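# Six arms stack one keg centred on another

## Task

Place one keg upright, centred on top of the other keg, so that it stays there on its own once no robot touches it; then open the gripper(s) and move the arms away. Arm feet (scene frame, metres; facing in degrees counter-clockwise from +x): arm1 x=+0.42 y=+0.46 z=+0.70 facing -98; arm2 x=+0.01 y=+0.47 z=+0.61 facing -81; arm3 x=-0.44 y=+0.52 z=+0.66 facing -97; arm4 x=-0.59 y=-0.23 z=+0.60 facing +58; arm5 x=+0.02 y=-0.46 z=+0.76 facing +81; arm6 x=+0.46 y=-0.52 z=+0.66 facing +108.

## Robot and tools

Setup: six identical i2rt Big YAM arms, arm1 to arm6, each with six revolute joints, a two-finger gripper and a wrist camera (arm1_cam_wrist ... arm6_cam_wrist). cam_high is a fixed room camera. With joints 1 and 6 at 0 and the hand level and pointing forward, the wrist camera rides on top of the hand looking toward the fingertips. Reach is roughly 1.0 m from the joint1 axis. Loose objects may occasionally get a small shove from outside.

Frame: one shared scene frame, metres, origin on the floor, +z up. Foot positions and facings are listed in the task. "hand" means the point halfway between the fingertips; its z axis runs along the fingers and the fingers close along its y axis. Hand values come from the URDF applied to each foot's true pose, which is never printed. URDF hints: joint1 sits 0.0666 m above the foot, upper arm and forearm are each about 0.38 m, and the pinch point is 0.13629 m out from the gripper frame.

execute_actions(actions, cameras): actions is a list holding either one action or nothing (empty = just report state and images). An action is an object keyed by arm name; each arm gets {"joints": {...}} with any of joint1_rad ... joint6_rad and gripper_m. Every value is an absolute target for that one joint (not an offset), radians for joints, metres for gripper_m. Arms in one action start together and may finish at different moments; a single action cannot run past 15 s. Joints or arms you omit keep whatever target they had and may still be pushing. Ranges (± is the tolerance counted as reached): joint1_rad -2.879..2.879 ±0.045, rotation about the foot, positive = counter-clockwise seen from above, 0 = along the foot's facing. joint2_rad 0..3.141 ±0.14, shoulder; 0 = upper arm roughly level pointing backward, increasing lifts it up then forward. joint3_rad 0..3.019 ±0.09, elbow; 0 = folded flat, larger = more open. joint4_rad -1.692..1.57 ±0.055, hand pitch, positive tips the fingers up. joint5_rad -1.57..1.57 ±0.03, sideways hand swing, positive toward the arm's right. joint6_rad -2.094..2.094 ±0.035, hand roll, positive clockwise viewed from behind the hand. gripper_m 0..0.093 ±0.003, fingertip gap (each finger moves half); grip force tops out near 50-62 N per pad, lower on some units. Any unknown key or out-of-range number rejects the whole call and nothing moves. cameras: list of camera names or "all"; omitted/null/["all"] gives every camera, [] gives none. Since joints move at different speeds, the hand can sweep a wide arc between postures.

wait(seconds): 0 to 10 s, commands nothing; returns the same as an empty action.

zoom_image(camera, region): enlarges part of that camera's most recent full image; region [x0, y0, x1, y1] in pixels from the top-left, at most 504 by 504.

read_manual(section): only "licences"; returns licence text, moves nothing.

finished_scene(scene): ends the current scene (give its number) after the robots hold the last command, reports success and starts any next scene. Irreversible. Replying with no tool call also ends everything.

Result lines: joint_positions (current values), joint torques (raw drive output per arm joint, with per-unit offset, scale and noise; friction can fake or mask load), a pictures line listing camera order of the images. joint_status tells how each commanded joint ended: reached, "off_target" (stopped short, may still push), "contact_stop" or "time_out" (target dropped, joint holds where it stopped, except a timed-out joint that keeps a nearby target and still pushes), "not_followed" (a self/inter-arm collision check refused the arm's joint targets; a "joint command not followed" line with a cause appears; the gripper part still runs, and the refused targets may be retried later). on_its_own lists what this call did not command; "held at" is the held target, not the current position. MOTOR HOT warns at 85 °C; at 100 °C an OVER-TEMPERATURE FAULT drops that whole arm including its gripper until cooled, and joints show "limit_stop_at_motor_heat" — resend targets afterwards. Heat partly carries into later scenes. If any call reports a stop, the later execute_actions, wait and finished_scene calls in the same reply are skipped.

Cautions: two arms squeezing each other fails the task and ends the run; a hard collision may too. No line reports arm-arm contact, and the collision check can react too late and ignores fingers, gripper housings and wrist cameras. Arms do not wait for one another. The robot does not stop on contact and can push very hard, overheating a motor within minutes; to relieve a stuck push, command the joint to its reported position. A tiny target change may produce no motion. A joint bearing a load sags after a stop. The sim keeps running while you reason, with robots holding their last command. Avoid dropping, slipping, slamming or shoving objects. The top keg must remain centred and upright unaided; release it and retract before finishing.

Each tool is called in YAML: its name, and indented under it one key for each argument.

## Session

execute_actions:
  actions: []

Scene clock: 0.00 s.
Joint torques (N m, as the arm reports them, + toward a larger angle): no reading
arm1.joint_positions: joint1_rad=+0.335 joint2_rad=+0.552 joint3_rad=+1.370 joint4_rad=-1.331 joint5_rad=+0.108 joint6_rad=-0.405 gripper_m=+0.094
arm1.joint_status: not commanded
arm1.hand: x=+0.4428 y=+0.2492 z=+1.2473 quat_wxyz=(-0.282, -0.424, -0.752, +0.418) (m; scene frame)
arm2.joint_positions: joint1_rad=-0.242 joint2_rad=+0.622 joint3_rad=+1.469 joint4_rad=-1.475 joint5_rad=-0.151 joint6_rad=+0.288 gripper_m=+0.095
arm2.joint_status: not commanded
arm2.hand: x=+0.0204 y=+0.2620 z=+1.1543 quat_wxyz=(-0.392, -0.713, -0.533, +0.232) (m; scene frame)
arm3.joint_positions: joint1_rad=+0.167 joint2_rad=+0.609 joint3_rad=+1.467 joint4_rad=-1.241 joint5_rad=+0.190 joint6_rad=+0.489 gripper_m=+0.095
arm3.joint_status: not commanded
arm3.hand: x=-0.4689 y=+0.2897 z=+1.2622 quat_wxyz=(-0.444, -0.729, -0.394, +0.340) (m; scene frame)
arm4.joint_positions: joint1_rad=-0.407 joint2_rad=+0.532 joint3_rad=+1.318 joint4_rad=-1.422 joint5_rad=-0.044 joint6_rad=-0.500 gripper_m=+0.094
arm4.joint_status: not commanded
arm4.hand: x=-0.4380 y=-0.1079 z=+1.1075 quat_wxyz=(-0.452, +0.478, -0.752, -0.036) (m; scene frame)
arm5.joint_positions: joint1_rad=+0.310 joint2_rad=+0.629 joint3_rad=+1.465 joint4_rad=-1.187 joint5_rad=+0.267 joint6_rad=+0.089 gripper_m=+0.095
arm5.joint_status: not commanded
arm5.hand: x=+0.0331 y=-0.2214 z=+1.3672 quat_wxyz=(-0.438, +0.536, -0.614, -0.380) (m; scene frame)
arm6.joint_positions: joint1_rad=-0.104 joint2_rad=+0.546 joint3_rad=+1.337 joint4_rad=-1.509 joint5_rad=-0.206 joint6_rad=+0.511 gripper_m=+0.094
arm6.joint_status: not commanded
arm6.hand: x=+0.3842 y=-0.3415 z=+1.1558 quat_wxyz=(-0.085, +0.572, -0.706, -0.408) (m; scene frame)
pictures: arm1_cam_wrist, arm2_cam_wrist, arm3_cam_wrist, arm4_cam_wrist, arm5_cam_wrist, arm6_cam_wrist, cam_high
Images, in order (width x height): arm1_cam_wrist 504x504, arm2_cam_wrist 504x504, arm3_cam_wrist 504x504, arm4_cam_wrist 504x504, arm5_cam_wrist 504x504, arm6_cam_wrist 504x504, cam_high 504x504.

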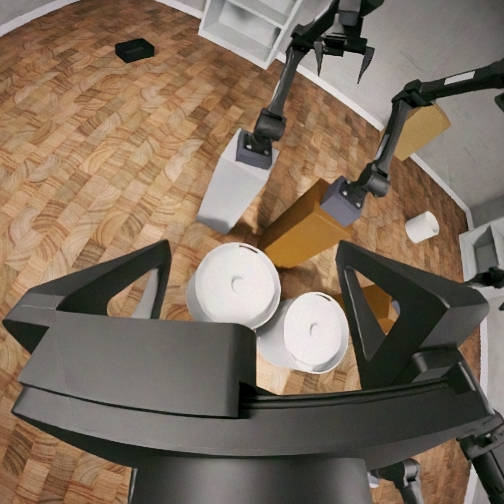

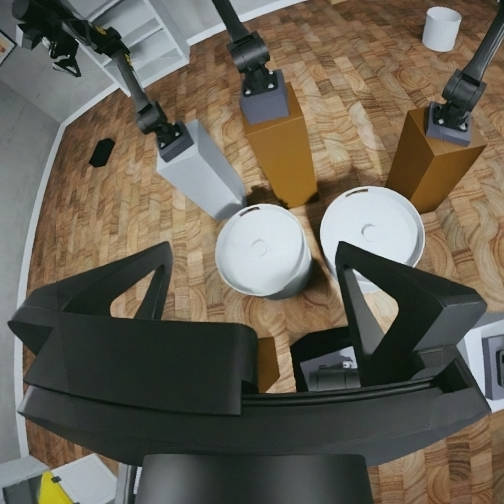

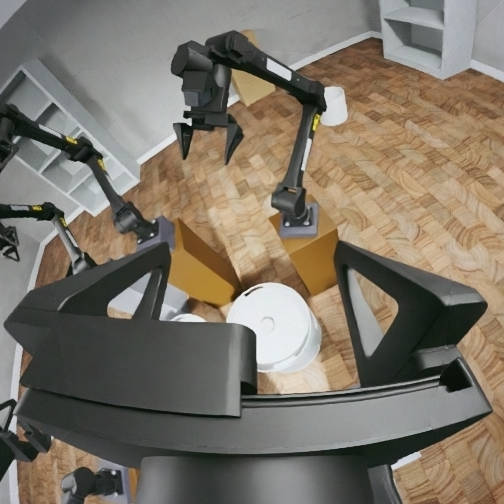

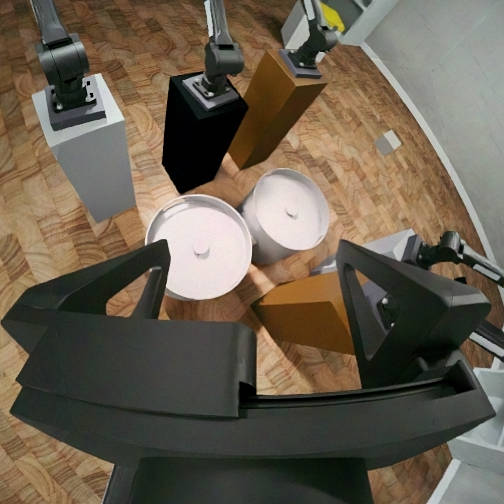

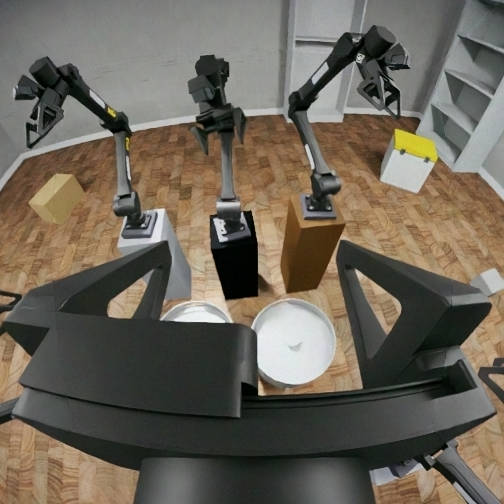

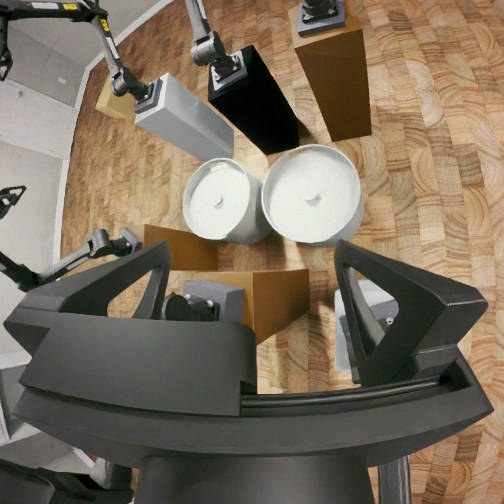

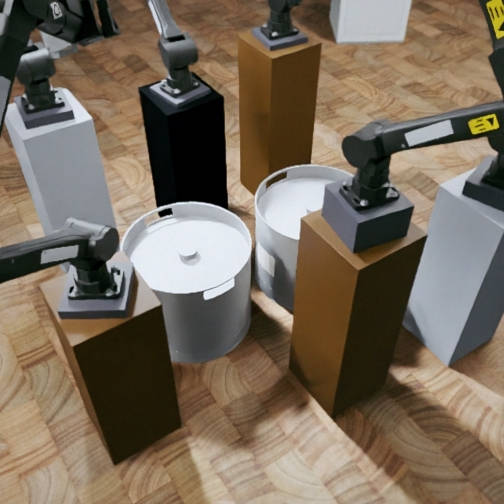

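execute_actions:
  actions:
    - {"arm2":{"joints":{"joint1_rad":-0.674,"joint2_rad":1.552,"joint3_rad":1.085,"joint4_rad":-1.104,"joint5_rad":0,"joint6_rad":0}},"arm5":{"joints":{"joint1_rad":-0.412,"joint2_rad":1.819,"joint3_rad":0.948,"joint4_rad":-0.7,"joint5_rad":0,"joint6_rad":0}}}
  cameras: ["arm2_cam_wrist","arm5_cam_wrist","cam_high"]

zoom_image:
  camera: "cam_high"
  region: [100,140,380,380]

Scene clock: 4.87 s.
Joint torques (N m, as the arm reports them, + toward a larger angle): arm1=[ 0.79  3.33  9.32  1.81 -0.04  0.15] | arm2=[-1.38 -8.84 11.36  0.94 -0.06 -0.07] | arm3=[-0.44  3.21  9.65  1.85  0.1   0.02] | arm4=[-0.89  5.29 10.03  2.17  0.02  0.05] | arm5=[  3.32 -16.57   7.02   0.61  -0.13  -0.06] | arm6=[-0.21  2.52  8.76  1.2  -0.02 -0.09]
arm1.joint_positions: joint1_rad=+0.335 joint2_rad=+0.552 joint3_rad=+1.370 joint4_rad=-1.331 joint5_rad=+0.108 joint6_rad=-0.405 gripper_m=+0.094
arm1.joint_status: not commanded
arm1.hand: x=+0.4428 y=+0.2492 z=+1.2473 quat_wxyz=(-0.282, -0.424, -0.752, +0.418) (m; scene frame)
arm2.joint_positions: joint1_rad=-0.670 joint2_rad=+1.530 joint3_rad=+1.067 joint4_rad=-1.119 joint5_rad=-0.001 joint6_rad=+0.013 gripper_m=+0.095
arm2.joint_status: all done
arm2.hand: x=-0.1902 y=+0.1081 z=+0.6998 quat_wxyz=(+0.005, -0.865, -0.502, -0.006) (m; scene frame)
arm3.joint_positions: joint1_rad=+0.167 joint2_rad=+0.609 joint3_rad=+1.467 joint4_rad=-1.241 joint5_rad=+0.190 joint6_rad=+0.489 gripper_m=+0.095
arm3.joint_status: not commanded
arm3.hand: x=-0.4689 y=+0.2897 z=+1.2622 quat_wxyz=(-0.444, -0.729, -0.394, +0.340) (m; scene frame)
arm4.joint_positions: joint1_rad=-0.407 joint2_rad=+0.532 joint3_rad=+1.318 joint4_rad=-1.422 joint5_rad=-0.044 joint6_rad=-0.500 gripper_m=+0.094
arm4.joint_status: not commanded
arm4.hand: x=-0.4380 y=-0.1079 z=+1.1075 quat_wxyz=(-0.452, +0.478, -0.752, -0.036) (m; scene frame)
arm5.joint_positions: joint1_rad=-0.420 joint2_rad=+1.810 joint3_rad=+0.944 joint4_rad=-0.711 joint5_rad=+0.002 joint6_rad=+0.014 gripper_m=+0.095
arm5.joint_status: all done
arm5.hand: x=+0.2546 y=-0.1074 z=+0.7032 quat_wxyz=(+0.003, +0.467, -0.884, +0.000) (m; scene frame)
arm6.joint_positions: joint1_rad=-0.104 joint2_rad=+0.546 joint3_rad=+1.337 joint4_rad=-1.509 joint5_rad=-0.206 joint6_rad=+0.511 gripper_m=+0.094
arm6.joint_status: not commanded
arm6.hand: x=+0.3842 y=-0.3415 z=+1.1558 quat_wxyz=(-0.085, +0.572, -0.706, -0.408) (m; scene frame)
pictures: arm2_cam_wrist, arm5_cam_wrist, cam_high
Images, in order (width x height): arm2_cam_wrist 504x504, arm5_cam_wrist 504x504, cam_high 504x504.

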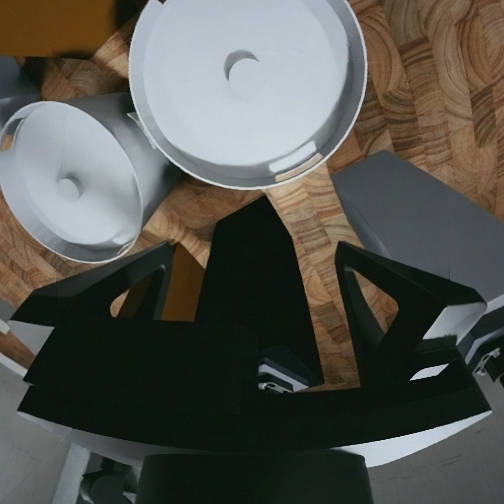

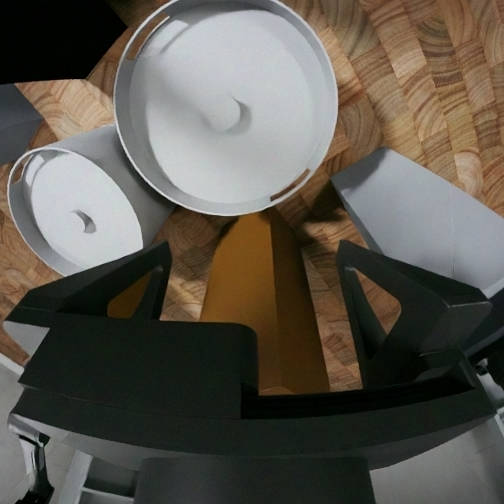

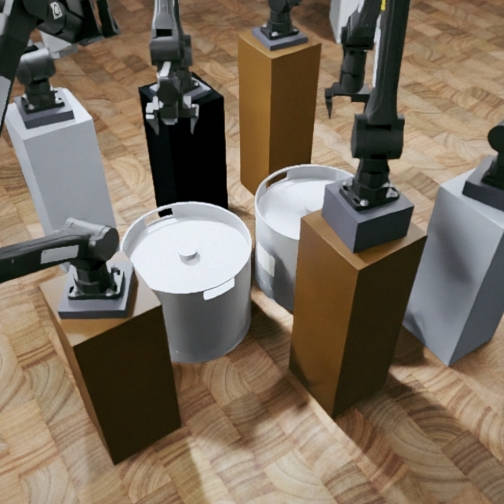

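Region (100, 140, 380, 380) of cam_high's 504x504 image, scaled by 1.800, with more detail than that image has; it fills the top 432 rows of this view, and the rest is white.

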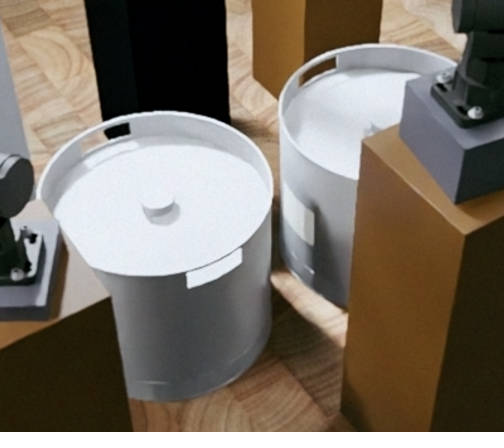

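execute_actions:
  actions:
    - {"arm2":{"joints":{"joint1_rad":-0.562,"joint2_rad":1.885,"joint3_rad":0.721,"joint4_rad":-0.407,"joint6_rad":-1.36}},"arm5":{"joints":{"joint1_rad":1.1,"joint2_rad":1.5,"joint3_rad":0.8,"joint4_rad":-0.9}},"arm4":{"joints":{"joint1_rad":1.6}},"arm3":{"joints":{"joint1_rad":-1.2}},"arm1":{"joints":{"joint1_rad":1.7}},"arm6":{"joints":{"joint1_rad":-1.5}}}
  cameras: []

execute_actions:
  actions:
    - {"arm5":{"joints":{"joint2_rad":2.415,"joint3_rad":1.165,"joint4_rad":-0.321}}}
  cameras: ["arm2_cam_wrist","arm5_cam_wrist","cam_high"]

Scene clock: 10.00 s.
Joint torques (N m, as the arm reports them, + toward a larger angle): arm1=[ 1.71  3.06  9.28  1.79 -0.04  0.15] | arm2=[ -1.16 -11.07   5.17   0.85  -0.19  -0.08] | arm3=[-1.16  3.17  9.7   1.85  0.12  0.02] | arm4=[-0.55  4.98 10.17  2.12  0.01  0.05] | arm5=[  2.64 -12.35   7.99  -0.09  -0.05  -0.06] | arm6=[-1.77  2.76  8.8   1.1  -0.03 -0.03]
arm1.joint_positions: joint1_rad=+1.691 joint2_rad=+0.552 joint3_rad=+1.370 joint4_rad=-1.331 joint5_rad=+0.108 joint6_rad=-0.405 gripper_m=+0.094
arm1.joint_status: all done
arm1.hand: x=+0.6284 y=+0.4369 z=+1.2482 quat_wxyz=(-0.484, +0.141, -0.851, +0.148) (m; scene frame)
arm2.joint_positions: joint1_rad=-0.560 joint2_rad=+1.895 joint3_rad=+0.709 joint4_rad=-0.422 joint5_rad=+0.000 joint6_rad=-1.347 gripper_m=+0.095
arm2.joint_status: all done
arm2.hand: x=-0.1222 y=+0.1559 z=+0.4730 quat_wxyz=(+0.000, -0.305, -0.952, -0.020) (m; scene frame)
arm3.joint_positions: joint1_rad=-1.188 joint2_rad=+0.609 joint3_rad=+1.467 joint4_rad=-1.241 joint5_rad=+0.190 joint6_rad=+0.489 gripper_m=+0.095
arm3.joint_status: all done
arm3.hand: x=-0.6720 y=+0.4901 z=+1.2615 quat_wxyz=(-0.127, -0.817, +0.146, +0.544) (m; scene frame)
arm4.joint_positions: joint1_rad=+1.596 joint2_rad=+0.532 joint3_rad=+1.318 joint4_rad=-1.422 joint5_rad=-0.044 joint6_rad=-0.500 gripper_m=+0.094
arm4.joint_status: all done
arm4.hand: x=-0.7701 y=-0.1308 z=+1.1033 quat_wxyz=(-0.202, +0.896, -0.007, -0.395) (m; scene frame)
arm5.joint_positions: joint1_rad=+1.103 joint2_rad=+1.487 joint3_rad=+0.803 joint4_rad=-0.889 joint5_rad=+0.001 joint6_rad=+0.012 gripper_m=+0.095
arm5.joint_status: all done
arm5.hand: x=-0.2641 y=-0.2507 z=+0.7850 quat_wxyz=(-0.002, +0.948, -0.317, -0.001) (m; scene frame)
arm6.joint_positions: joint1_rad=-1.491 joint2_rad=+0.546 joint3_rad=+1.337 joint4_rad=-1.509 joint5_rad=-0.205 joint6_rad=+0.511 gripper_m=+0.094
arm6.joint_status: all done
arm6.hand: x=+0.6137 y=-0.4128 z=+1.1583 quat_wxyz=(-0.333, -0.010, -0.907, -0.259) (m; scene frame)
pictures: none
No camera images: the call's "cameras" was empty. Leave "cameras" out to get every camera's image.

Scene clock: 11.60 s.
Joint torques (N m, as the arm reports them, + toward a larger angle): arm1=[ 1.62  3.22  9.19  1.82 -0.05  0.15] | arm2=[ -1.19 -11.12   5.19   0.87  -0.18  -0.08] | arm3=[-1.16  3.11  9.7   1.86  0.11  0.02] | arm4=[-0.52  4.88 10.13  2.15  0.    0.05] | arm5=[  2.32 -24.39   4.28   0.83  -0.01  -0.12] | arm6=[-1.39  2.8   8.92  1.34 -0.05 -0.04]
arm1.joint_positions: joint1_rad=+1.691 joint2_rad=+0.552 joint3_rad=+1.370 joint4_rad=-1.331 joint5_rad=+0.108 joint6_rad=-0.405 gripper_m=+0.094
arm1.joint_status: not commanded
arm1.hand: x=+0.6284 y=+0.4369 z=+1.2482 quat_wxyz=(-0.484, +0.141, -0.851, +0.148) (m; scene frame)
arm2.joint_positions: joint1_rad=-0.560 joint2_rad=+1.895 joint3_rad=+0.709 joint4_rad=-0.422 joint5_rad=+0.000 joint6_rad=-1.347 gripper_m=+0.095
arm2.joint_status: not commanded
arm2.hand: x=-0.1222 y=+0.1559 z=+0.4730 quat_wxyz=(+0.000, -0.305, -0.952, -0.020) (m; scene frame)
arm3.joint_positions: joint1_rad=-1.188 joint2_rad=+0.609 joint3_rad=+1.467 joint4_rad=-1.241 joint5_rad=+0.190 joint6_rad=+0.489 gripper_m=+0.095
arm3.joint_status: not commanded
arm3.hand: x=-0.6720 y=+0.4901 z=+1.2615 quat_wxyz=(-0.127, -0.817, +0.146, +0.544) (m; scene frame)
arm4.joint_positions: joint1_rad=+1.596 joint2_rad=+0.532 joint3_rad=+1.318 joint4_rad=-1.422 joint5_rad=-0.044 joint6_rad=-0.500 gripper_m=+0.094
arm4.joint_status: not commanded
arm4.hand: x=-0.7701 y=-0.1308 z=+1.1033 quat_wxyz=(-0.202, +0.896, -0.007, -0.395) (m; scene frame)
arm5.joint_positions: joint1_rad=+1.103 joint2_rad=+2.421 joint3_rad=+1.155 joint4_rad=-0.332 joint5_rad=+0.001 joint6_rad=+0.012 gripper_m=+0.095
arm5.joint_status: all done
arm5.hand: x=-0.3507 y=-0.1866 z=+0.4786 quat_wxyz=(+0.002, +0.948, -0.317, +0.011) (m; scene frame)
arm6.joint_positions: joint1_rad=-1.491 joint2_rad=+0.546 joint3_rad=+1.337 joint4_rad=-1.509 joint5_rad=-0.205 joint6_rad=+0.511 gripper_m=+0.094
arm6.joint_status: not commanded
arm6.hand: x=+0.6137 y=-0.4128 z=+1.1583 quat_wxyz=(-0.333, -0.010, -0.907, -0.259) (m; scene frame)
pictures: arm2_cam_wrist, arm5_cam_wrist, cam_high
Images, in order (width x height): arm2_cam_wrist 504x504, arm5_cam_wrist 504x504, cam_high 504x504.

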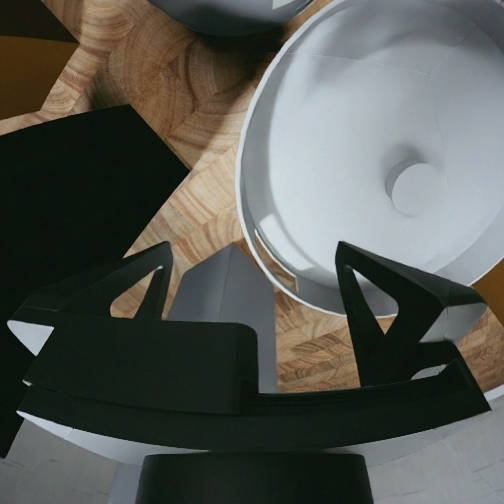

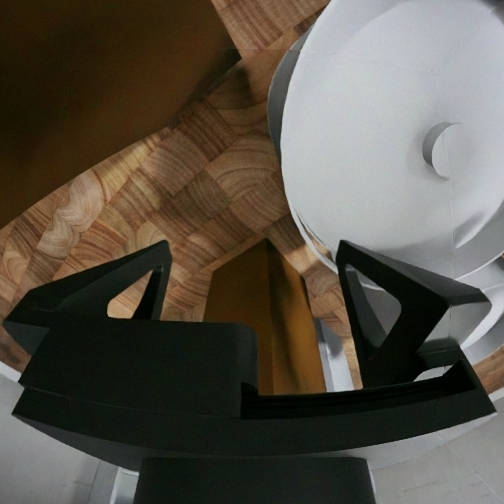

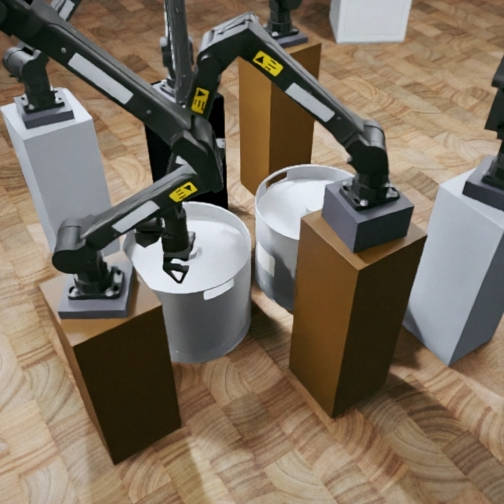

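execute_actions:
  actions:
    - {"arm2":{"joints":{"joint1_rad":-0.582,"joint2_rad":2.105,"joint3_rad":0.695,"joint4_rad":-0.15,"joint6_rad":-1.38}},"arm5":{"joints":{"joint1_rad":1.035,"joint2_rad":2.632,"joint3_rad":1.337,"joint4_rad":-0.27,"joint6_rad":-0.09}},"arm4":{"joints":{"joint2_rad":1.5}},"arm3":{"joints":{"joint2_rad":1.5,"joint1_rad":-1.7}},"arm1":{"joints":{"joint2_rad":1.5,"joint1_rad":2.1}},"arm6":{"joints":{"joint2_rad":1.5,"joint1_rad":-2.0}}}
  cameras: ["arm2_cam_wrist","arm5_cam_wrist","cam_high"]

Scene clock: 14.90 s.
Joint torques (N m, as the arm reports them, + toward a larger angle): arm1=[  1.13 -11.82  10.74   0.34  -0.03   0.12] | arm2=[ -2.03 -10.19   2.3    0.97  -0.18  -0.07] | arm3=[ -0.62 -11.16  11.85   0.93   0.22   0.05] | arm4=[-0.66 -7.22 11.08  0.5  -0.02  0.02] | arm5=[  2.78 -23.81   3.37   0.57   0.    -0.09] | arm6=[ -1.27 -12.68   9.64  -0.06  -0.04  -0.06]
arm1.joint_positions: joint1_rad=+2.095 joint2_rad=+1.498 joint3_rad=+1.370 joint4_rad=-1.331 joint5_rad=+0.108 joint6_rad=-0.405 gripper_m=+0.094
arm1.joint_status: all done
arm1.hand: x=+0.8592 y=+0.6212 z=+0.9249 quat_wxyz=(-0.057, +0.385, -0.920, +0.053) (m; scene frame)
arm2.joint_positions: joint1_rad=-0.567 joint2_rad=+2.094 joint3_rad=+0.692 joint4_rad=-0.166 joint5_rad=+0.000 joint6_rad=-1.367 gripper_m=+0.095
arm2.joint_status: all done
arm2.hand: x=-0.1221 y=+0.1633 z=+0.4070 quat_wxyz=(+0.002, -0.299, -0.954, -0.001) (m; scene frame)
arm3.joint_positions: joint1_rad=-1.698 joint2_rad=+1.507 joint3_rad=+1.467 joint4_rad=-1.241 joint5_rad=+0.190 joint6_rad=+0.489 gripper_m=+0.095
arm3.joint_status: all done
arm3.hand: x=-0.9348 y=+0.6779 z=+0.9241 quat_wxyz=(+0.081, -0.914, +0.368, +0.151) (m; scene frame)
arm4.joint_positions: joint1_rad=+1.596 joint2_rad=+1.491 joint3_rad=+1.318 joint4_rad=-1.421 joint5_rad=-0.044 joint6_rad=-0.500 gripper_m=+0.094
arm4.joint_status: all done
arm4.hand: x=-0.9657 y=-0.0147 z=+0.7961 quat_wxyz=(+0.029, +0.999, -0.019, +0.006) (m; scene frame)
arm5.joint_positions: joint1_rad=+1.027 joint2_rad=+2.625 joint3_rad=+1.334 joint4_rad=-0.273 joint5_rad=+0.001 joint6_rad=-0.076 gripper_m=+0.095
arm5.joint_status: all done
arm5.hand: x=-0.3538 y=-0.1379 z=+0.4048 quat_wxyz=(-0.003, +0.950, -0.311, -0.005) (m; scene frame)
arm6.joint_positions: joint1_rad=-1.998 joint2_rad=+1.498 joint3_rad=+1.337 joint4_rad=-1.509 joint5_rad=-0.206 joint6_rad=+0.511 gripper_m=+0.094
arm6.joint_status: all done
arm6.hand: x=+0.8747 y=-0.5316 z=+0.8750 quat_wxyz=(+0.063, -0.311, -0.944, -0.088) (m; scene frame)
pictures: arm2_cam_wrist, arm5_cam_wrist, cam_high
Images, in order (width x height): arm2_cam_wrist 504x504, arm5_cam_wrist 504x504, cam_high 504x504.

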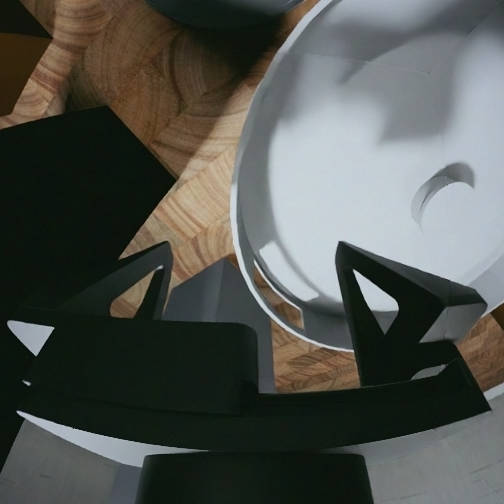

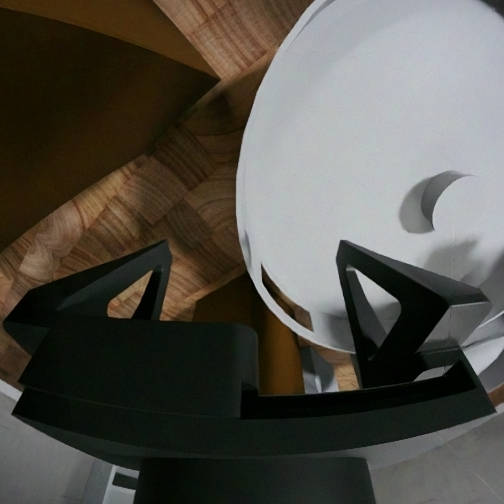

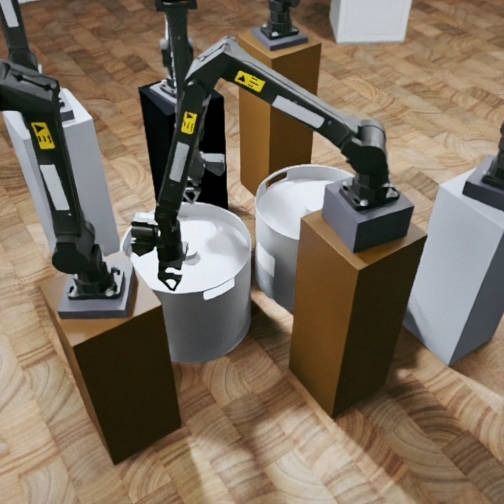

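execute_actions:
  actions:
    - {"arm2":{"joints":{"joint1_rad":-0.59,"joint2_rad":2.356,"joint3_rad":0.747,"joint4_rad":0.045}},"arm5":{"joints":{"joint1_rad":1.05,"joint2_rad":2.806,"joint3_rad":1.454,"joint4_rad":-0.215}}}
  cameras: ["arm2_cam_wrist","arm5_cam_wrist","cam_high"]

Scene clock: 17.03 s.
Joint torques (N m, as the arm reports them, + toward a larger angle): arm1=[  1.41 -11.99  10.79   0.34  -0.02   0.12] | arm2=[-2.06 -3.49  0.74  1.75 -0.11 -0.05] | arm3=[ -0.64 -11.09  11.88   0.96   0.22   0.06] | arm4=[-0.35 -7.46 11.11  0.5  -0.02  0.01] | arm5=[  3.13 -24.38   2.58   0.36  -0.08  -0.07] | arm6=[ -0.85 -14.27  10.03  -0.16  -0.01  -0.02]
arm1.joint_positions: joint1_rad=+2.095 joint2_rad=+1.498 joint3_rad=+1.370 joint4_rad=-1.331 joint5_rad=+0.108 joint6_rad=-0.405 gripper_m=+0.094
arm1.joint_status: not commanded
arm1.hand: x=+0.8592 y=+0.6212 z=+0.9249 quat_wxyz=(-0.057, +0.385, -0.920, +0.053) (m; scene frame)
arm2.joint_positions: joint1_rad=-0.577 joint2_rad=+2.243 joint3_rad=+0.754 joint4_rad=+0.011 joint5_rad=-0.002 joint6_rad=-1.369 gripper_m=+0.095
arm2.joint_status: all done
arm2.hand: x=-0.1369 y=+0.1369 z=+0.3638 quat_wxyz=(+0.006, -0.302, -0.952, +0.044) (m; scene frame)
arm3.joint_positions: joint1_rad=-1.698 joint2_rad=+1.507 joint3_rad=+1.467 joint4_rad=-1.241 joint5_rad=+0.190 joint6_rad=+0.489 gripper_m=+0.095
arm3.joint_status: not commanded
arm3.hand: x=-0.9348 y=+0.6779 z=+0.9241 quat_wxyz=(+0.081, -0.914, +0.368, +0.151) (m; scene frame)
arm4.joint_positions: joint1_rad=+1.596 joint2_rad=+1.491 joint3_rad=+1.318 joint4_rad=-1.421 joint5_rad=-0.044 joint6_rad=-0.500 gripper_m=+0.094
arm4.joint_status: not commanded
arm4.hand: x=-0.9657 y=-0.0147 z=+0.7961 quat_wxyz=(+0.029, +0.999, -0.019, +0.006) (m; scene frame)
arm5.joint_positions: joint1_rad=+1.045 joint2_rad=+2.800 joint3_rad=+1.453 joint4_rad=-0.219 joint5_rad=+0.001 joint6_rad=-0.076 gripper_m=+0.095
arm5.joint_status: all done
arm5.hand: x=-0.3562 y=-0.1473 z=+0.3345 quat_wxyz=(-0.003, +0.953, -0.303, -0.004) (m; scene frame)
arm6.joint_positions: joint1_rad=-1.998 joint2_rad=+1.498 joint3_rad=+1.337 joint4_rad=-1.509 joint5_rad=-0.206 joint6_rad=+0.511 gripper_m=+0.094
arm6.joint_status: not commanded
arm6.hand: x=+0.8747 y=-0.5316 z=+0.8750 quat_wxyz=(+0.063, -0.311, -0.944, -0.088) (m; scene frame)
pictures: arm2_cam_wrist, arm5_cam_wrist, cam_high
Images, in order (width x height): arm2_cam_wrist 504x504, arm5_cam_wrist 504x504, cam_high 504x504.

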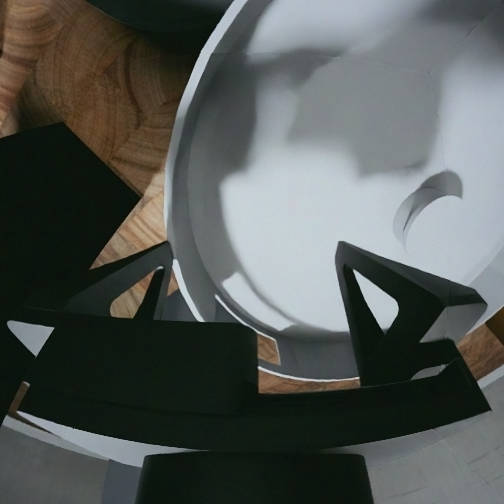

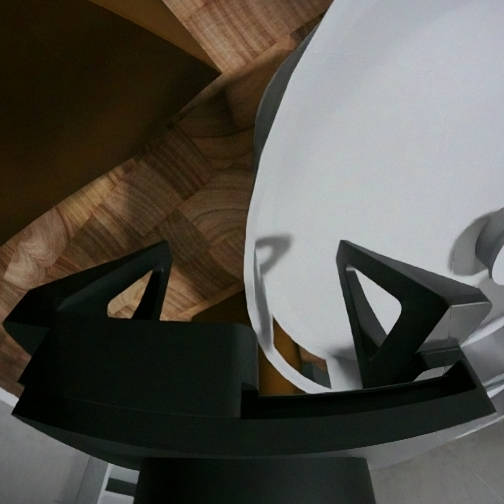

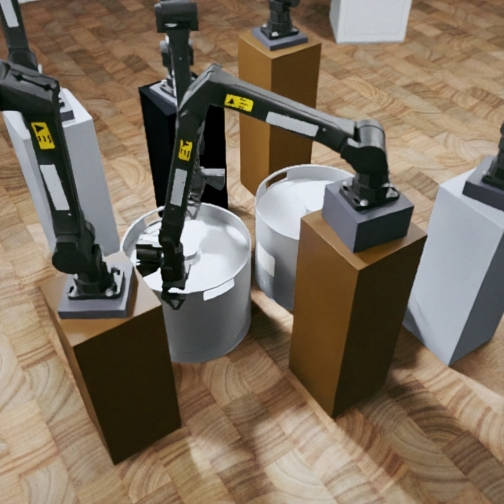

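execute_actions:
  actions:
    - {"arm2":{"joints":{"joint2_rad":2.22,"joint4_rad":-0.15}}}
  cameras: []

execute_actions:
  actions:
    - {"arm2":{"joints":{"joint2_rad":2.32,"joint4_rad":-0.05}}}
  cameras: []

execute_actions:
  actions:
    - {"arm2":{"joints":{"joint2_rad":2.4,"joint3_rad":0.76,"joint4_rad":0.075}},"arm5":{"joints":{"joint2_rad":2.84,"joint3_rad":1.48,"joint4_rad":-0.205}}}
  cameras: ["arm2_cam_wrist","arm5_cam_wrist"]

Scene clock: 18.93 s.
Joint torques (N m, as the arm reports them, + toward a larger angle): arm1=[  1.06 -11.88  10.74   0.32  -0.02   0.11] | arm2=[ -2.02 -12.78   1.01  -0.16  -0.12  -0.06] | arm3=[ -0.68 -11.09  11.87   0.95   0.22   0.05] | arm4=[-0.52 -7.4  11.07  0.47 -0.02  0.01] | arm5=[  2.64 -23.98   2.67   0.52  -0.01  -0.07] | arm6=[ -1.23 -13.66   9.88   0.    -0.07  -0.03]
arm1.joint_positions: joint1_rad=+2.095 joint2_rad=+1.498 joint3_rad=+1.370 joint4_rad=-1.331 joint5_rad=+0.108 joint6_rad=-0.405 gripper_m=+0.094
arm1.joint_status: not commanded
arm1.hand: x=+0.8592 y=+0.6212 z=+0.9249 quat_wxyz=(-0.057, +0.385, -0.920, +0.053) (m; scene frame)
arm2.joint_positions: joint1_rad=-0.577 joint2_rad=+2.237 joint3_rad=+0.748 joint4_rad=-0.135 joint5_rad=-0.002 joint6_rad=-1.369 gripper_m=+0.095
arm2.joint_status: all done
arm2.hand: x=-0.1216 y=+0.1718 z=+0.3649 quat_wxyz=(-0.002, -0.302, -0.953, -0.029) (m; scene frame)
arm3.joint_positions: joint1_rad=-1.698 joint2_rad=+1.507 joint3_rad=+1.467 joint4_rad=-1.241 joint5_rad=+0.190 joint6_rad=+0.489 gripper_m=+0.095
arm3.joint_status: not commanded
arm3.hand: x=-0.9348 y=+0.6779 z=+0.9241 quat_wxyz=(+0.081, -0.914, +0.368, +0.151) (m; scene frame)
arm4.joint_positions: joint1_rad=+1.596 joint2_rad=+1.491 joint3_rad=+1.318 joint4_rad=-1.421 joint5_rad=-0.044 joint6_rad=-0.500 gripper_m=+0.094
arm4.joint_status: not commanded
arm4.hand: x=-0.9657 y=-0.0147 z=+0.7961 quat_wxyz=(+0.029, +0.999, -0.019, +0.006) (m; scene frame)
arm5.joint_positions: joint1_rad=+1.045 joint2_rad=+2.800 joint3_rad=+1.453 joint4_rad=-0.219 joint5_rad=+0.001 joint6_rad=-0.076 gripper_m=+0.095
arm5.joint_status: not commanded
arm5.hand: x=-0.3562 y=-0.1473 z=+0.3345 quat_wxyz=(-0.003, +0.953, -0.303, -0.004) (m; scene frame)
arm6.joint_positions: joint1_rad=-1.998 joint2_rad=+1.498 joint3_rad=+1.337 joint4_rad=-1.509 joint5_rad=-0.206 joint6_rad=+0.511 gripper_m=+0.094
arm6.joint_status: not commanded
arm6.hand: x=+0.8747 y=-0.5316 z=+0.8750 quat_wxyz=(+0.063, -0.311, -0.944, -0.088) (m; scene frame)
pictures: none
No camera images: the call's "cameras" was empty. Leave "cameras" out to get every camera's image.

Scene clock: 19.83 s.
Joint torques (N m, as the arm reports them, + toward a larger angle): arm1=[  1.24 -11.61  10.81   0.36  -0.02   0.12] | arm2=[-2.03 -9.86  0.38  0.85 -0.11 -0.06] | arm3=[ -0.61 -11.1   11.87   0.96   0.23   0.05] | arm4=[-0.49 -7.4  11.12  0.46 -0.03  0.  ] | arm5=[  3.25 -24.05   2.89   0.32  -0.1   -0.1 ] | arm6=[ -0.24 -13.06   9.51  -0.13  -0.01  -0.04]
arm1.joint_positions: joint1_rad=+2.095 joint2_rad=+1.498 joint3_rad=+1.370 joint4_rad=-1.331 joint5_rad=+0.108 joint6_rad=-0.405 gripper_m=+0.094
arm1.joint_status: not commanded
arm1.hand: x=+0.8592 y=+0.6212 z=+0.9249 quat_wxyz=(-0.057, +0.385, -0.920, +0.053) (m; scene frame)
arm2.joint_positions: joint1_rad=-0.577 joint2_rad=+2.297 joint3_rad=+0.748 joint4_rad=-0.066 joint5_rad=-0.002 joint6_rad=-1.369 gripper_m=+0.095
arm2.joint_status: all done
arm2.hand: x=-0.1194 y=+0.1769 z=+0.3458 quat_wxyz=(-0.002, -0.302, -0.953, -0.024) (m; scene frame)
arm3.joint_positions: joint1_rad=-1.698 joint2_rad=+1.507 joint3_rad=+1.467 joint4_rad=-1.241 joint5_rad=+0.190 joint6_rad=+0.489 gripper_m=+0.095
arm3.joint_status: not commanded
arm3.hand: x=-0.9348 y=+0.6779 z=+0.9241 quat_wxyz=(+0.081, -0.914, +0.368, +0.151) (m; scene frame)
arm4.joint_positions: joint1_rad=+1.596 joint2_rad=+1.491 joint3_rad=+1.318 joint4_rad=-1.421 joint5_rad=-0.044 joint6_rad=-0.500 gripper_m=+0.094
arm4.joint_status: not commanded
arm4.hand: x=-0.9657 y=-0.0147 z=+0.7961 quat_wxyz=(+0.029, +0.999, -0.019, +0.006) (m; scene frame)
arm5.joint_positions: joint1_rad=+1.045 joint2_rad=+2.800 joint3_rad=+1.453 joint4_rad=-0.219 joint5_rad=+0.001 joint6_rad=-0.076 gripper_m=+0.095
arm5.joint_status: not commanded
arm5.hand: x=-0.3562 y=-0.1473 z=+0.3345 quat_wxyz=(-0.003, +0.953, -0.303, -0.004) (m; scene frame)
arm6.joint_positions: joint1_rad=-1.998 joint2_rad=+1.498 joint3_rad=+1.337 joint4_rad=-1.509 joint5_rad=-0.206 joint6_rad=+0.511 gripper_m=+0.094
arm6.joint_status: not commanded
arm6.hand: x=+0.8747 y=-0.5316 z=+0.8750 quat_wxyz=(+0.063, -0.311, -0.944, -0.088) (m; scene frame)
pictures: none
No camera images: the call's "cameras" was empty. Leave "cameras" out to get every camera's image.

Scene clock: 20.67 s.
Joint torques (N m, as the arm reports them, + toward a larger angle): arm1=[  1.14 -11.93  10.79   0.31  -0.03   0.11] | arm2=[-2.04 -9.78 -0.14  0.96 -0.12 -0.06] | arm3=[ -0.66 -11.08  11.88   0.94   0.23   0.05] | arm4=[-0.43 -7.54 11.09  0.49 -0.03  0.01] | arm5=[  2.6  -21.82   4.27   0.81   0.03  -0.15] | arm6=[ -0.18 -13.33   9.77  -0.02   0.02  -0.04]
arm1.joint_positions: joint1_rad=+2.095 joint2_rad=+1.498 joint3_rad=+1.370 joint4_rad=-1.331 joint5_rad=+0.108 joint6_rad=-0.405 gripper_m=+0.094
arm1.joint_status: not commanded
arm1.hand: x=+0.8592 y=+0.6212 z=+0.9249 quat_wxyz=(-0.057, +0.385, -0.920, +0.053) (m; scene frame)
arm2.joint_positions: joint1_rad=-0.577 joint2_rad=+2.379 joint3_rad=+0.760 joint4_rad=+0.059 joint5_rad=-0.002 joint6_rad=-1.369 gripper_m=+0.095
arm2.joint_status: all done
arm2.hand: x=-0.1216 y=+0.1721 z=+0.3206 quat_wxyz=(+0.001, -0.302, -0.953, +0.003) (m; scene frame)
arm3.joint_positions: joint1_rad=-1.698 joint2_rad=+1.507 joint3_rad=+1.467 joint4_rad=-1.241 joint5_rad=+0.190 joint6_rad=+0.489 gripper_m=+0.095
arm3.joint_status: not commanded
arm3.hand: x=-0.9348 y=+0.6779 z=+0.9241 quat_wxyz=(+0.081, -0.914, +0.368, +0.151) (m; scene frame)
arm4.joint_positions: joint1_rad=+1.596 joint2_rad=+1.491 joint3_rad=+1.318 joint4_rad=-1.421 joint5_rad=-0.044 joint6_rad=-0.500 gripper_m=+0.094
arm4.joint_status: not commanded
arm4.hand: x=-0.9657 y=-0.0147 z=+0.7961 quat_wxyz=(+0.029, +0.999, -0.019, +0.006) (m; scene frame)
arm5.joint_positions: joint1_rad=+1.045 joint2_rad=+2.810 joint3_rad=+1.463 joint4_rad=-0.216 joint5_rad=+0.001 joint6_rad=-0.076 gripper_m=+0.095
arm5.joint_status: all done
arm5.hand: x=-0.3573 y=-0.1464 z=+0.3307 quat_wxyz=(-0.003, +0.953, -0.303, -0.005) (m; scene frame)
arm6.joint_positions: joint1_rad=-1.998 joint2_rad=+1.498 joint3_rad=+1.337 joint4_rad=-1.509 joint5_rad=-0.206 joint6_rad=+0.511 gripper_m=+0.094
arm6.joint_status: not commanded
arm6.hand: x=+0.8747 y=-0.5316 z=+0.8750 quat_wxyz=(+0.063, -0.311, -0.944, -0.088) (m; scene frame)
pictures: arm2_cam_wrist, arm5_cam_wrist
Images, in order (width x height): arm2_cam_wrist 504x504, arm5_cam_wrist 504x504.

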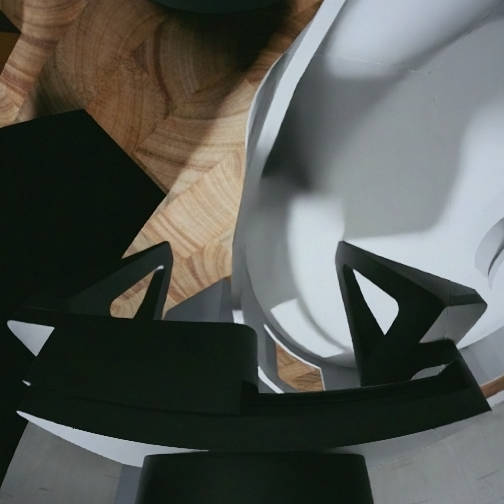

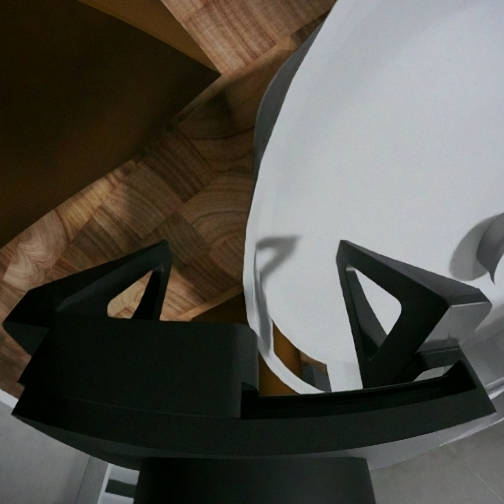

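execute_actions:
  actions:
    - {"arm2":{"joints":{"joint2_rad":2.42}},"arm5":{"joints":{"joint2_rad":2.87,"joint3_rad":1.505}}}
  cameras: []

execute_actions:
  actions:
    - {"arm2":{"joints":{"gripper_m":0}},"arm5":{"joints":{"gripper_m":0}}}
  cameras: []

execute_actions:
  actions:
    - {"arm2":{"joints":{"joint2_rad":2.25,"joint3_rad":0.74,"joint4_rad":0.03}},"arm5":{"joints":{"joint2_rad":2.68,"joint3_rad":1.46}}}
  cameras: ["arm2_cam_wrist","arm5_cam_wrist","cam_high"]

Scene clock: 22.37 s.
Joint torques (N m, as the arm reports them, + toward a larger angle): arm1=[  1.24 -11.8   10.82   0.33  -0.05   0.12] | arm2=[-2.08 -9.26 -0.33  0.97 -0.11 -0.06] | arm3=[ -0.69 -11.11  11.88   0.95   0.22   0.05] | arm4=[-0.38 -7.43 11.1   0.48 -0.02  0.02] | arm5=[  2.56 -22.03   3.88   0.6   -0.07  -0.12] | arm6=[  0.53 -13.69   9.67  -0.27  -0.04  -0.02]
arm1.joint_positions: joint1_rad=+2.095 joint2_rad=+1.498 joint3_rad=+1.370 joint4_rad=-1.331 joint5_rad=+0.108 joint6_rad=-0.405 gripper_m=+0.094
arm1.joint_status: not commanded
arm1.hand: x=+0.8592 y=+0.6212 z=+0.9249 quat_wxyz=(-0.057, +0.385, -0.920, +0.053) (m; scene frame)
arm2.joint_positions: joint1_rad=-0.577 joint2_rad=+2.388 joint3_rad=+0.760 joint4_rad=+0.059 joint5_rad=-0.002 joint6_rad=-1.369 gripper_m=+0.095
arm2.joint_status: all done
arm2.hand: x=-0.1201 y=+0.1758 z=+0.3177 quat_wxyz=(+0.001, -0.303, -0.953, -0.001) (m; scene frame)
arm3.joint_positions: joint1_rad=-1.698 joint2_rad=+1.507 joint3_rad=+1.467 joint4_rad=-1.241 joint5_rad=+0.190 joint6_rad=+0.489 gripper_m=+0.095
arm3.joint_status: not commanded
arm3.hand: x=-0.9348 y=+0.6779 z=+0.9241 quat_wxyz=(+0.081, -0.914, +0.368, +0.151) (m; scene frame)
arm4.joint_positions: joint1_rad=+1.596 joint2_rad=+1.491 joint3_rad=+1.318 joint4_rad=-1.421 joint5_rad=-0.044 joint6_rad=-0.500 gripper_m=+0.094
arm4.joint_status: not commanded
arm4.hand: x=-0.9657 y=-0.0147 z=+0.7961 quat_wxyz=(+0.029, +0.999, -0.019, +0.006) (m; scene frame)
arm5.joint_positions: joint1_rad=+1.045 joint2_rad=+2.844 joint3_rad=+1.491 joint4_rad=-0.214 joint5_rad=+0.001 joint6_rad=-0.076 gripper_m=+0.095
arm5.joint_status: all done
arm5.hand: x=-0.3559 y=-0.1475 z=+0.3170 quat_wxyz=(-0.002, +0.953, -0.303, -0.003) (m; scene frame)
arm6.joint_positions: joint1_rad=-1.998 joint2_rad=+1.498 joint3_rad=+1.337 joint4_rad=-1.509 joint5_rad=-0.206 joint6_rad=+0.511 gripper_m=+0.094
arm6.joint_status: not commanded
arm6.hand: x=+0.8747 y=-0.5316 z=+0.8750 quat_wxyz=(+0.063, -0.311, -0.944, -0.088) (m; scene frame)
pictures: none
No camera images: the call's "cameras" was empty. Leave "cameras" out to get every camera's image.

Scene clock: 23.10 s.
Joint torques (N m, as the arm reports them, + toward a larger angle): arm1=[  1.22 -11.85  10.75   0.3   -0.02   0.13] | arm2=[-2.04 -9.33 -0.02  0.83 -0.11  0.02] | arm3=[ -0.69 -11.1   11.87   0.94   0.22   0.05] | arm4=[-0.56 -7.42 11.1   0.51 -0.03  0.02] | arm5=[  2.47 -23.24   3.53   0.72  -0.63  -0.03] | arm6=[ -0.32 -13.22   9.84  -0.12  -0.05  -0.1 ]
arm1.joint_positions: joint1_rad=+2.095 joint2_rad=+1.498 joint3_rad=+1.370 joint4_rad=-1.331 joint5_rad=+0.108 joint6_rad=-0.405 gripper_m=+0.094
arm1.joint_status: not commanded
arm1.hand: x=+0.8592 y=+0.6212 z=+0.9249 quat_wxyz=(-0.057, +0.385, -0.920, +0.053) (m; scene frame)
arm2.joint_positions: joint1_rad=-0.577 joint2_rad=+2.390 joint3_rad=+0.756 joint4_rad=+0.063 joint5_rad=-0.002 joint6_rad=-1.377 gripper_m=+0.002
arm2.joint_status: all done
arm2.hand: x=-0.1190 y=+0.1781 z=+0.3172 quat_wxyz=(+0.001, -0.299, -0.954, -0.003) (m; scene frame)
arm3.joint_positions: joint1_rad=-1.698 joint2_rad=+1.507 joint3_rad=+1.467 joint4_rad=-1.241 joint5_rad=+0.190 joint6_rad=+0.489 gripper_m=+0.095
arm3.joint_status: not commanded
arm3.hand: x=-0.9348 y=+0.6779 z=+0.9241 quat_wxyz=(+0.081, -0.914, +0.368, +0.151) (m; scene frame)
arm4.joint_positions: joint1_rad=+1.596 joint2_rad=+1.491 joint3_rad=+1.318 joint4_rad=-1.421 joint5_rad=-0.044 joint6_rad=-0.500 gripper_m=+0.094
arm4.joint_status: not commanded
arm4.hand: x=-0.9657 y=-0.0147 z=+0.7961 quat_wxyz=(+0.029, +0.999, -0.019, +0.006) (m; scene frame)
arm5.joint_positions: joint1_rad=+1.052 joint2_rad=+2.844 joint3_rad=+1.491 joint4_rad=-0.214 joint5_rad=+0.013 joint6_rad=-0.081 gripper_m=+0.002
arm5.joint_status: all done
arm5.hand: x=-0.3569 y=-0.1486 z=+0.3170 quat_wxyz=(-0.008, +0.955, -0.297, -0.001) (m; scene frame)
arm6.joint_positions: joint1_rad=-1.998 joint2_rad=+1.498 joint3_rad=+1.337 joint4_rad=-1.509 joint5_rad=-0.206 joint6_rad=+0.511 gripper_m=+0.094
arm6.joint_status: not commanded
arm6.hand: x=+0.8747 y=-0.5316 z=+0.8750 quat_wxyz=(+0.063, -0.311, -0.944, -0.088) (m; scene frame)
pictures: none
No camera images: the call's "cameras" was empty. Leave "cameras" out to get every camera's image.

Scene clock: 25.13 s.
Joint torques (N m, as the arm reports them, + toward a larger angle): arm1=[  1.31 -11.69  10.77   0.31  -0.01   0.12] | arm2=[ -2.03 -21.59  -1.65  -0.54  -0.1    0.07] | arm3=[ -0.65 -11.12  11.88   0.94   0.22   0.05] | arm4=[-0.51 -7.43 11.07  0.47 -0.02  0.02] | arm5=[  1.7  -39.72   0.95  -0.23  -0.59  -0.03] | arm6=[ -1.12 -13.36   9.71  -0.22  -0.06  -0.05]
arm1.joint_positions: joint1_rad=+2.095 joint2_rad=+1.498 joint3_rad=+1.370 joint4_rad=-1.331 joint5_rad=+0.108 joint6_rad=-0.405 gripper_m=+0.094
arm1.joint_status: not commanded
arm1.hand: x=+0.8592 y=+0.6212 z=+0.9249 quat_wxyz=(-0.057, +0.385, -0.920, +0.053) (m; scene frame)
arm2.joint_positions: joint1_rad=-0.577 joint2_rad=+2.386 joint3_rad=+0.755 joint4_rad=+0.059 joint5_rad=-0.002 joint6_rad=-1.382 gripper_m=+0.002
arm2.joint_status: all done
arm2.hand: x=-0.1192 y=+0.1776 z=+0.3186 quat_wxyz=(+0.001, -0.296, -0.955, -0.002) (m; scene frame)
arm3.joint_positions: joint1_rad=-1.698 joint2_rad=+1.507 joint3_rad=+1.467 joint4_rad=-1.241 joint5_rad=+0.190 joint6_rad=+0.489 gripper_m=+0.095
arm3.joint_status: not commanded
arm3.hand: x=-0.9348 y=+0.6779 z=+0.9241 quat_wxyz=(+0.081, -0.914, +0.368, +0.151) (m; scene frame)
arm4.joint_positions: joint1_rad=+1.596 joint2_rad=+1.491 joint3_rad=+1.318 joint4_rad=-1.421 joint5_rad=-0.044 joint6_rad=-0.500 gripper_m=+0.094
arm4.joint_status: not commanded
arm4.hand: x=-0.9657 y=-0.0147 z=+0.7961 quat_wxyz=(+0.029, +0.999, -0.019, +0.006) (m; scene frame)
arm5.joint_positions: joint1_rad=+1.052 joint2_rad=+2.836 joint3_rad=+1.475 joint4_rad=-0.193 joint5_rad=+0.013 joint6_rad=-0.083 gripper_m=+0.002
arm5.joint_status: joint2_rad time_out (moved -0.009 of -0.164); the others done
arm5.on_its_own: joint2_rad reads +2.836 and still pushes toward +2.680 since a time_out
arm5.hand: x=-0.3572 y=-0.1483 z=+0.3196 quat_wxyz=(-0.011, +0.955, -0.296, -0.008) (m; scene frame)
arm6.joint_positions: joint1_rad=-1.998 joint2_rad=+1.498 joint3_rad=+1.337 joint4_rad=-1.509 joint5_rad=-0.206 joint6_rad=+0.511 gripper_m=+0.094
arm6.joint_status: not commanded
arm6.hand: x=+0.8747 y=-0.5316 z=+0.8750 quat_wxyz=(+0.063, -0.311, -0.944, -0.088) (m; scene frame)
pictures: arm2_cam_wrist, arm5_cam_wrist, cam_high
Images, in order (width x height): arm2_cam_wrist 504x504, arm5_cam_wrist 504x504, cam_high 504x504.

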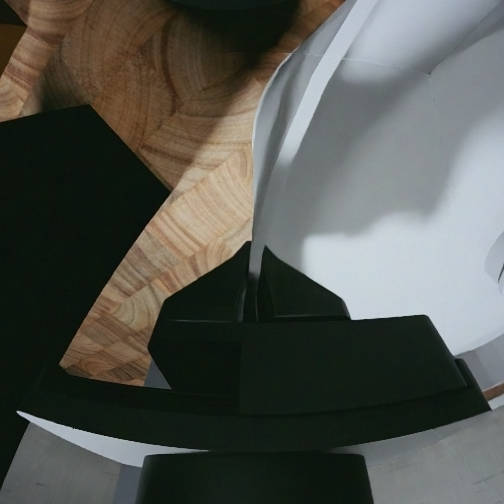

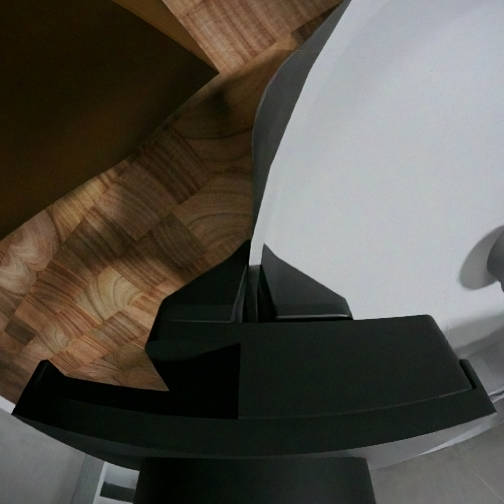

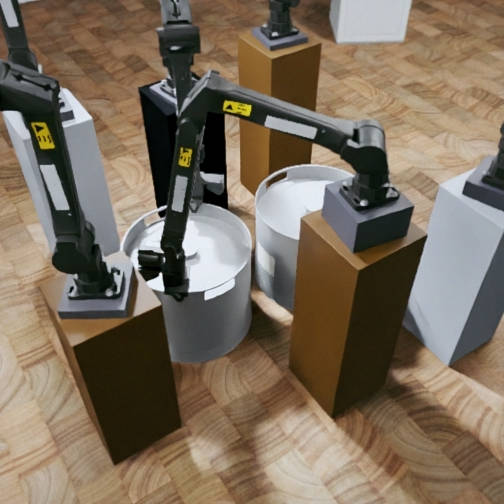

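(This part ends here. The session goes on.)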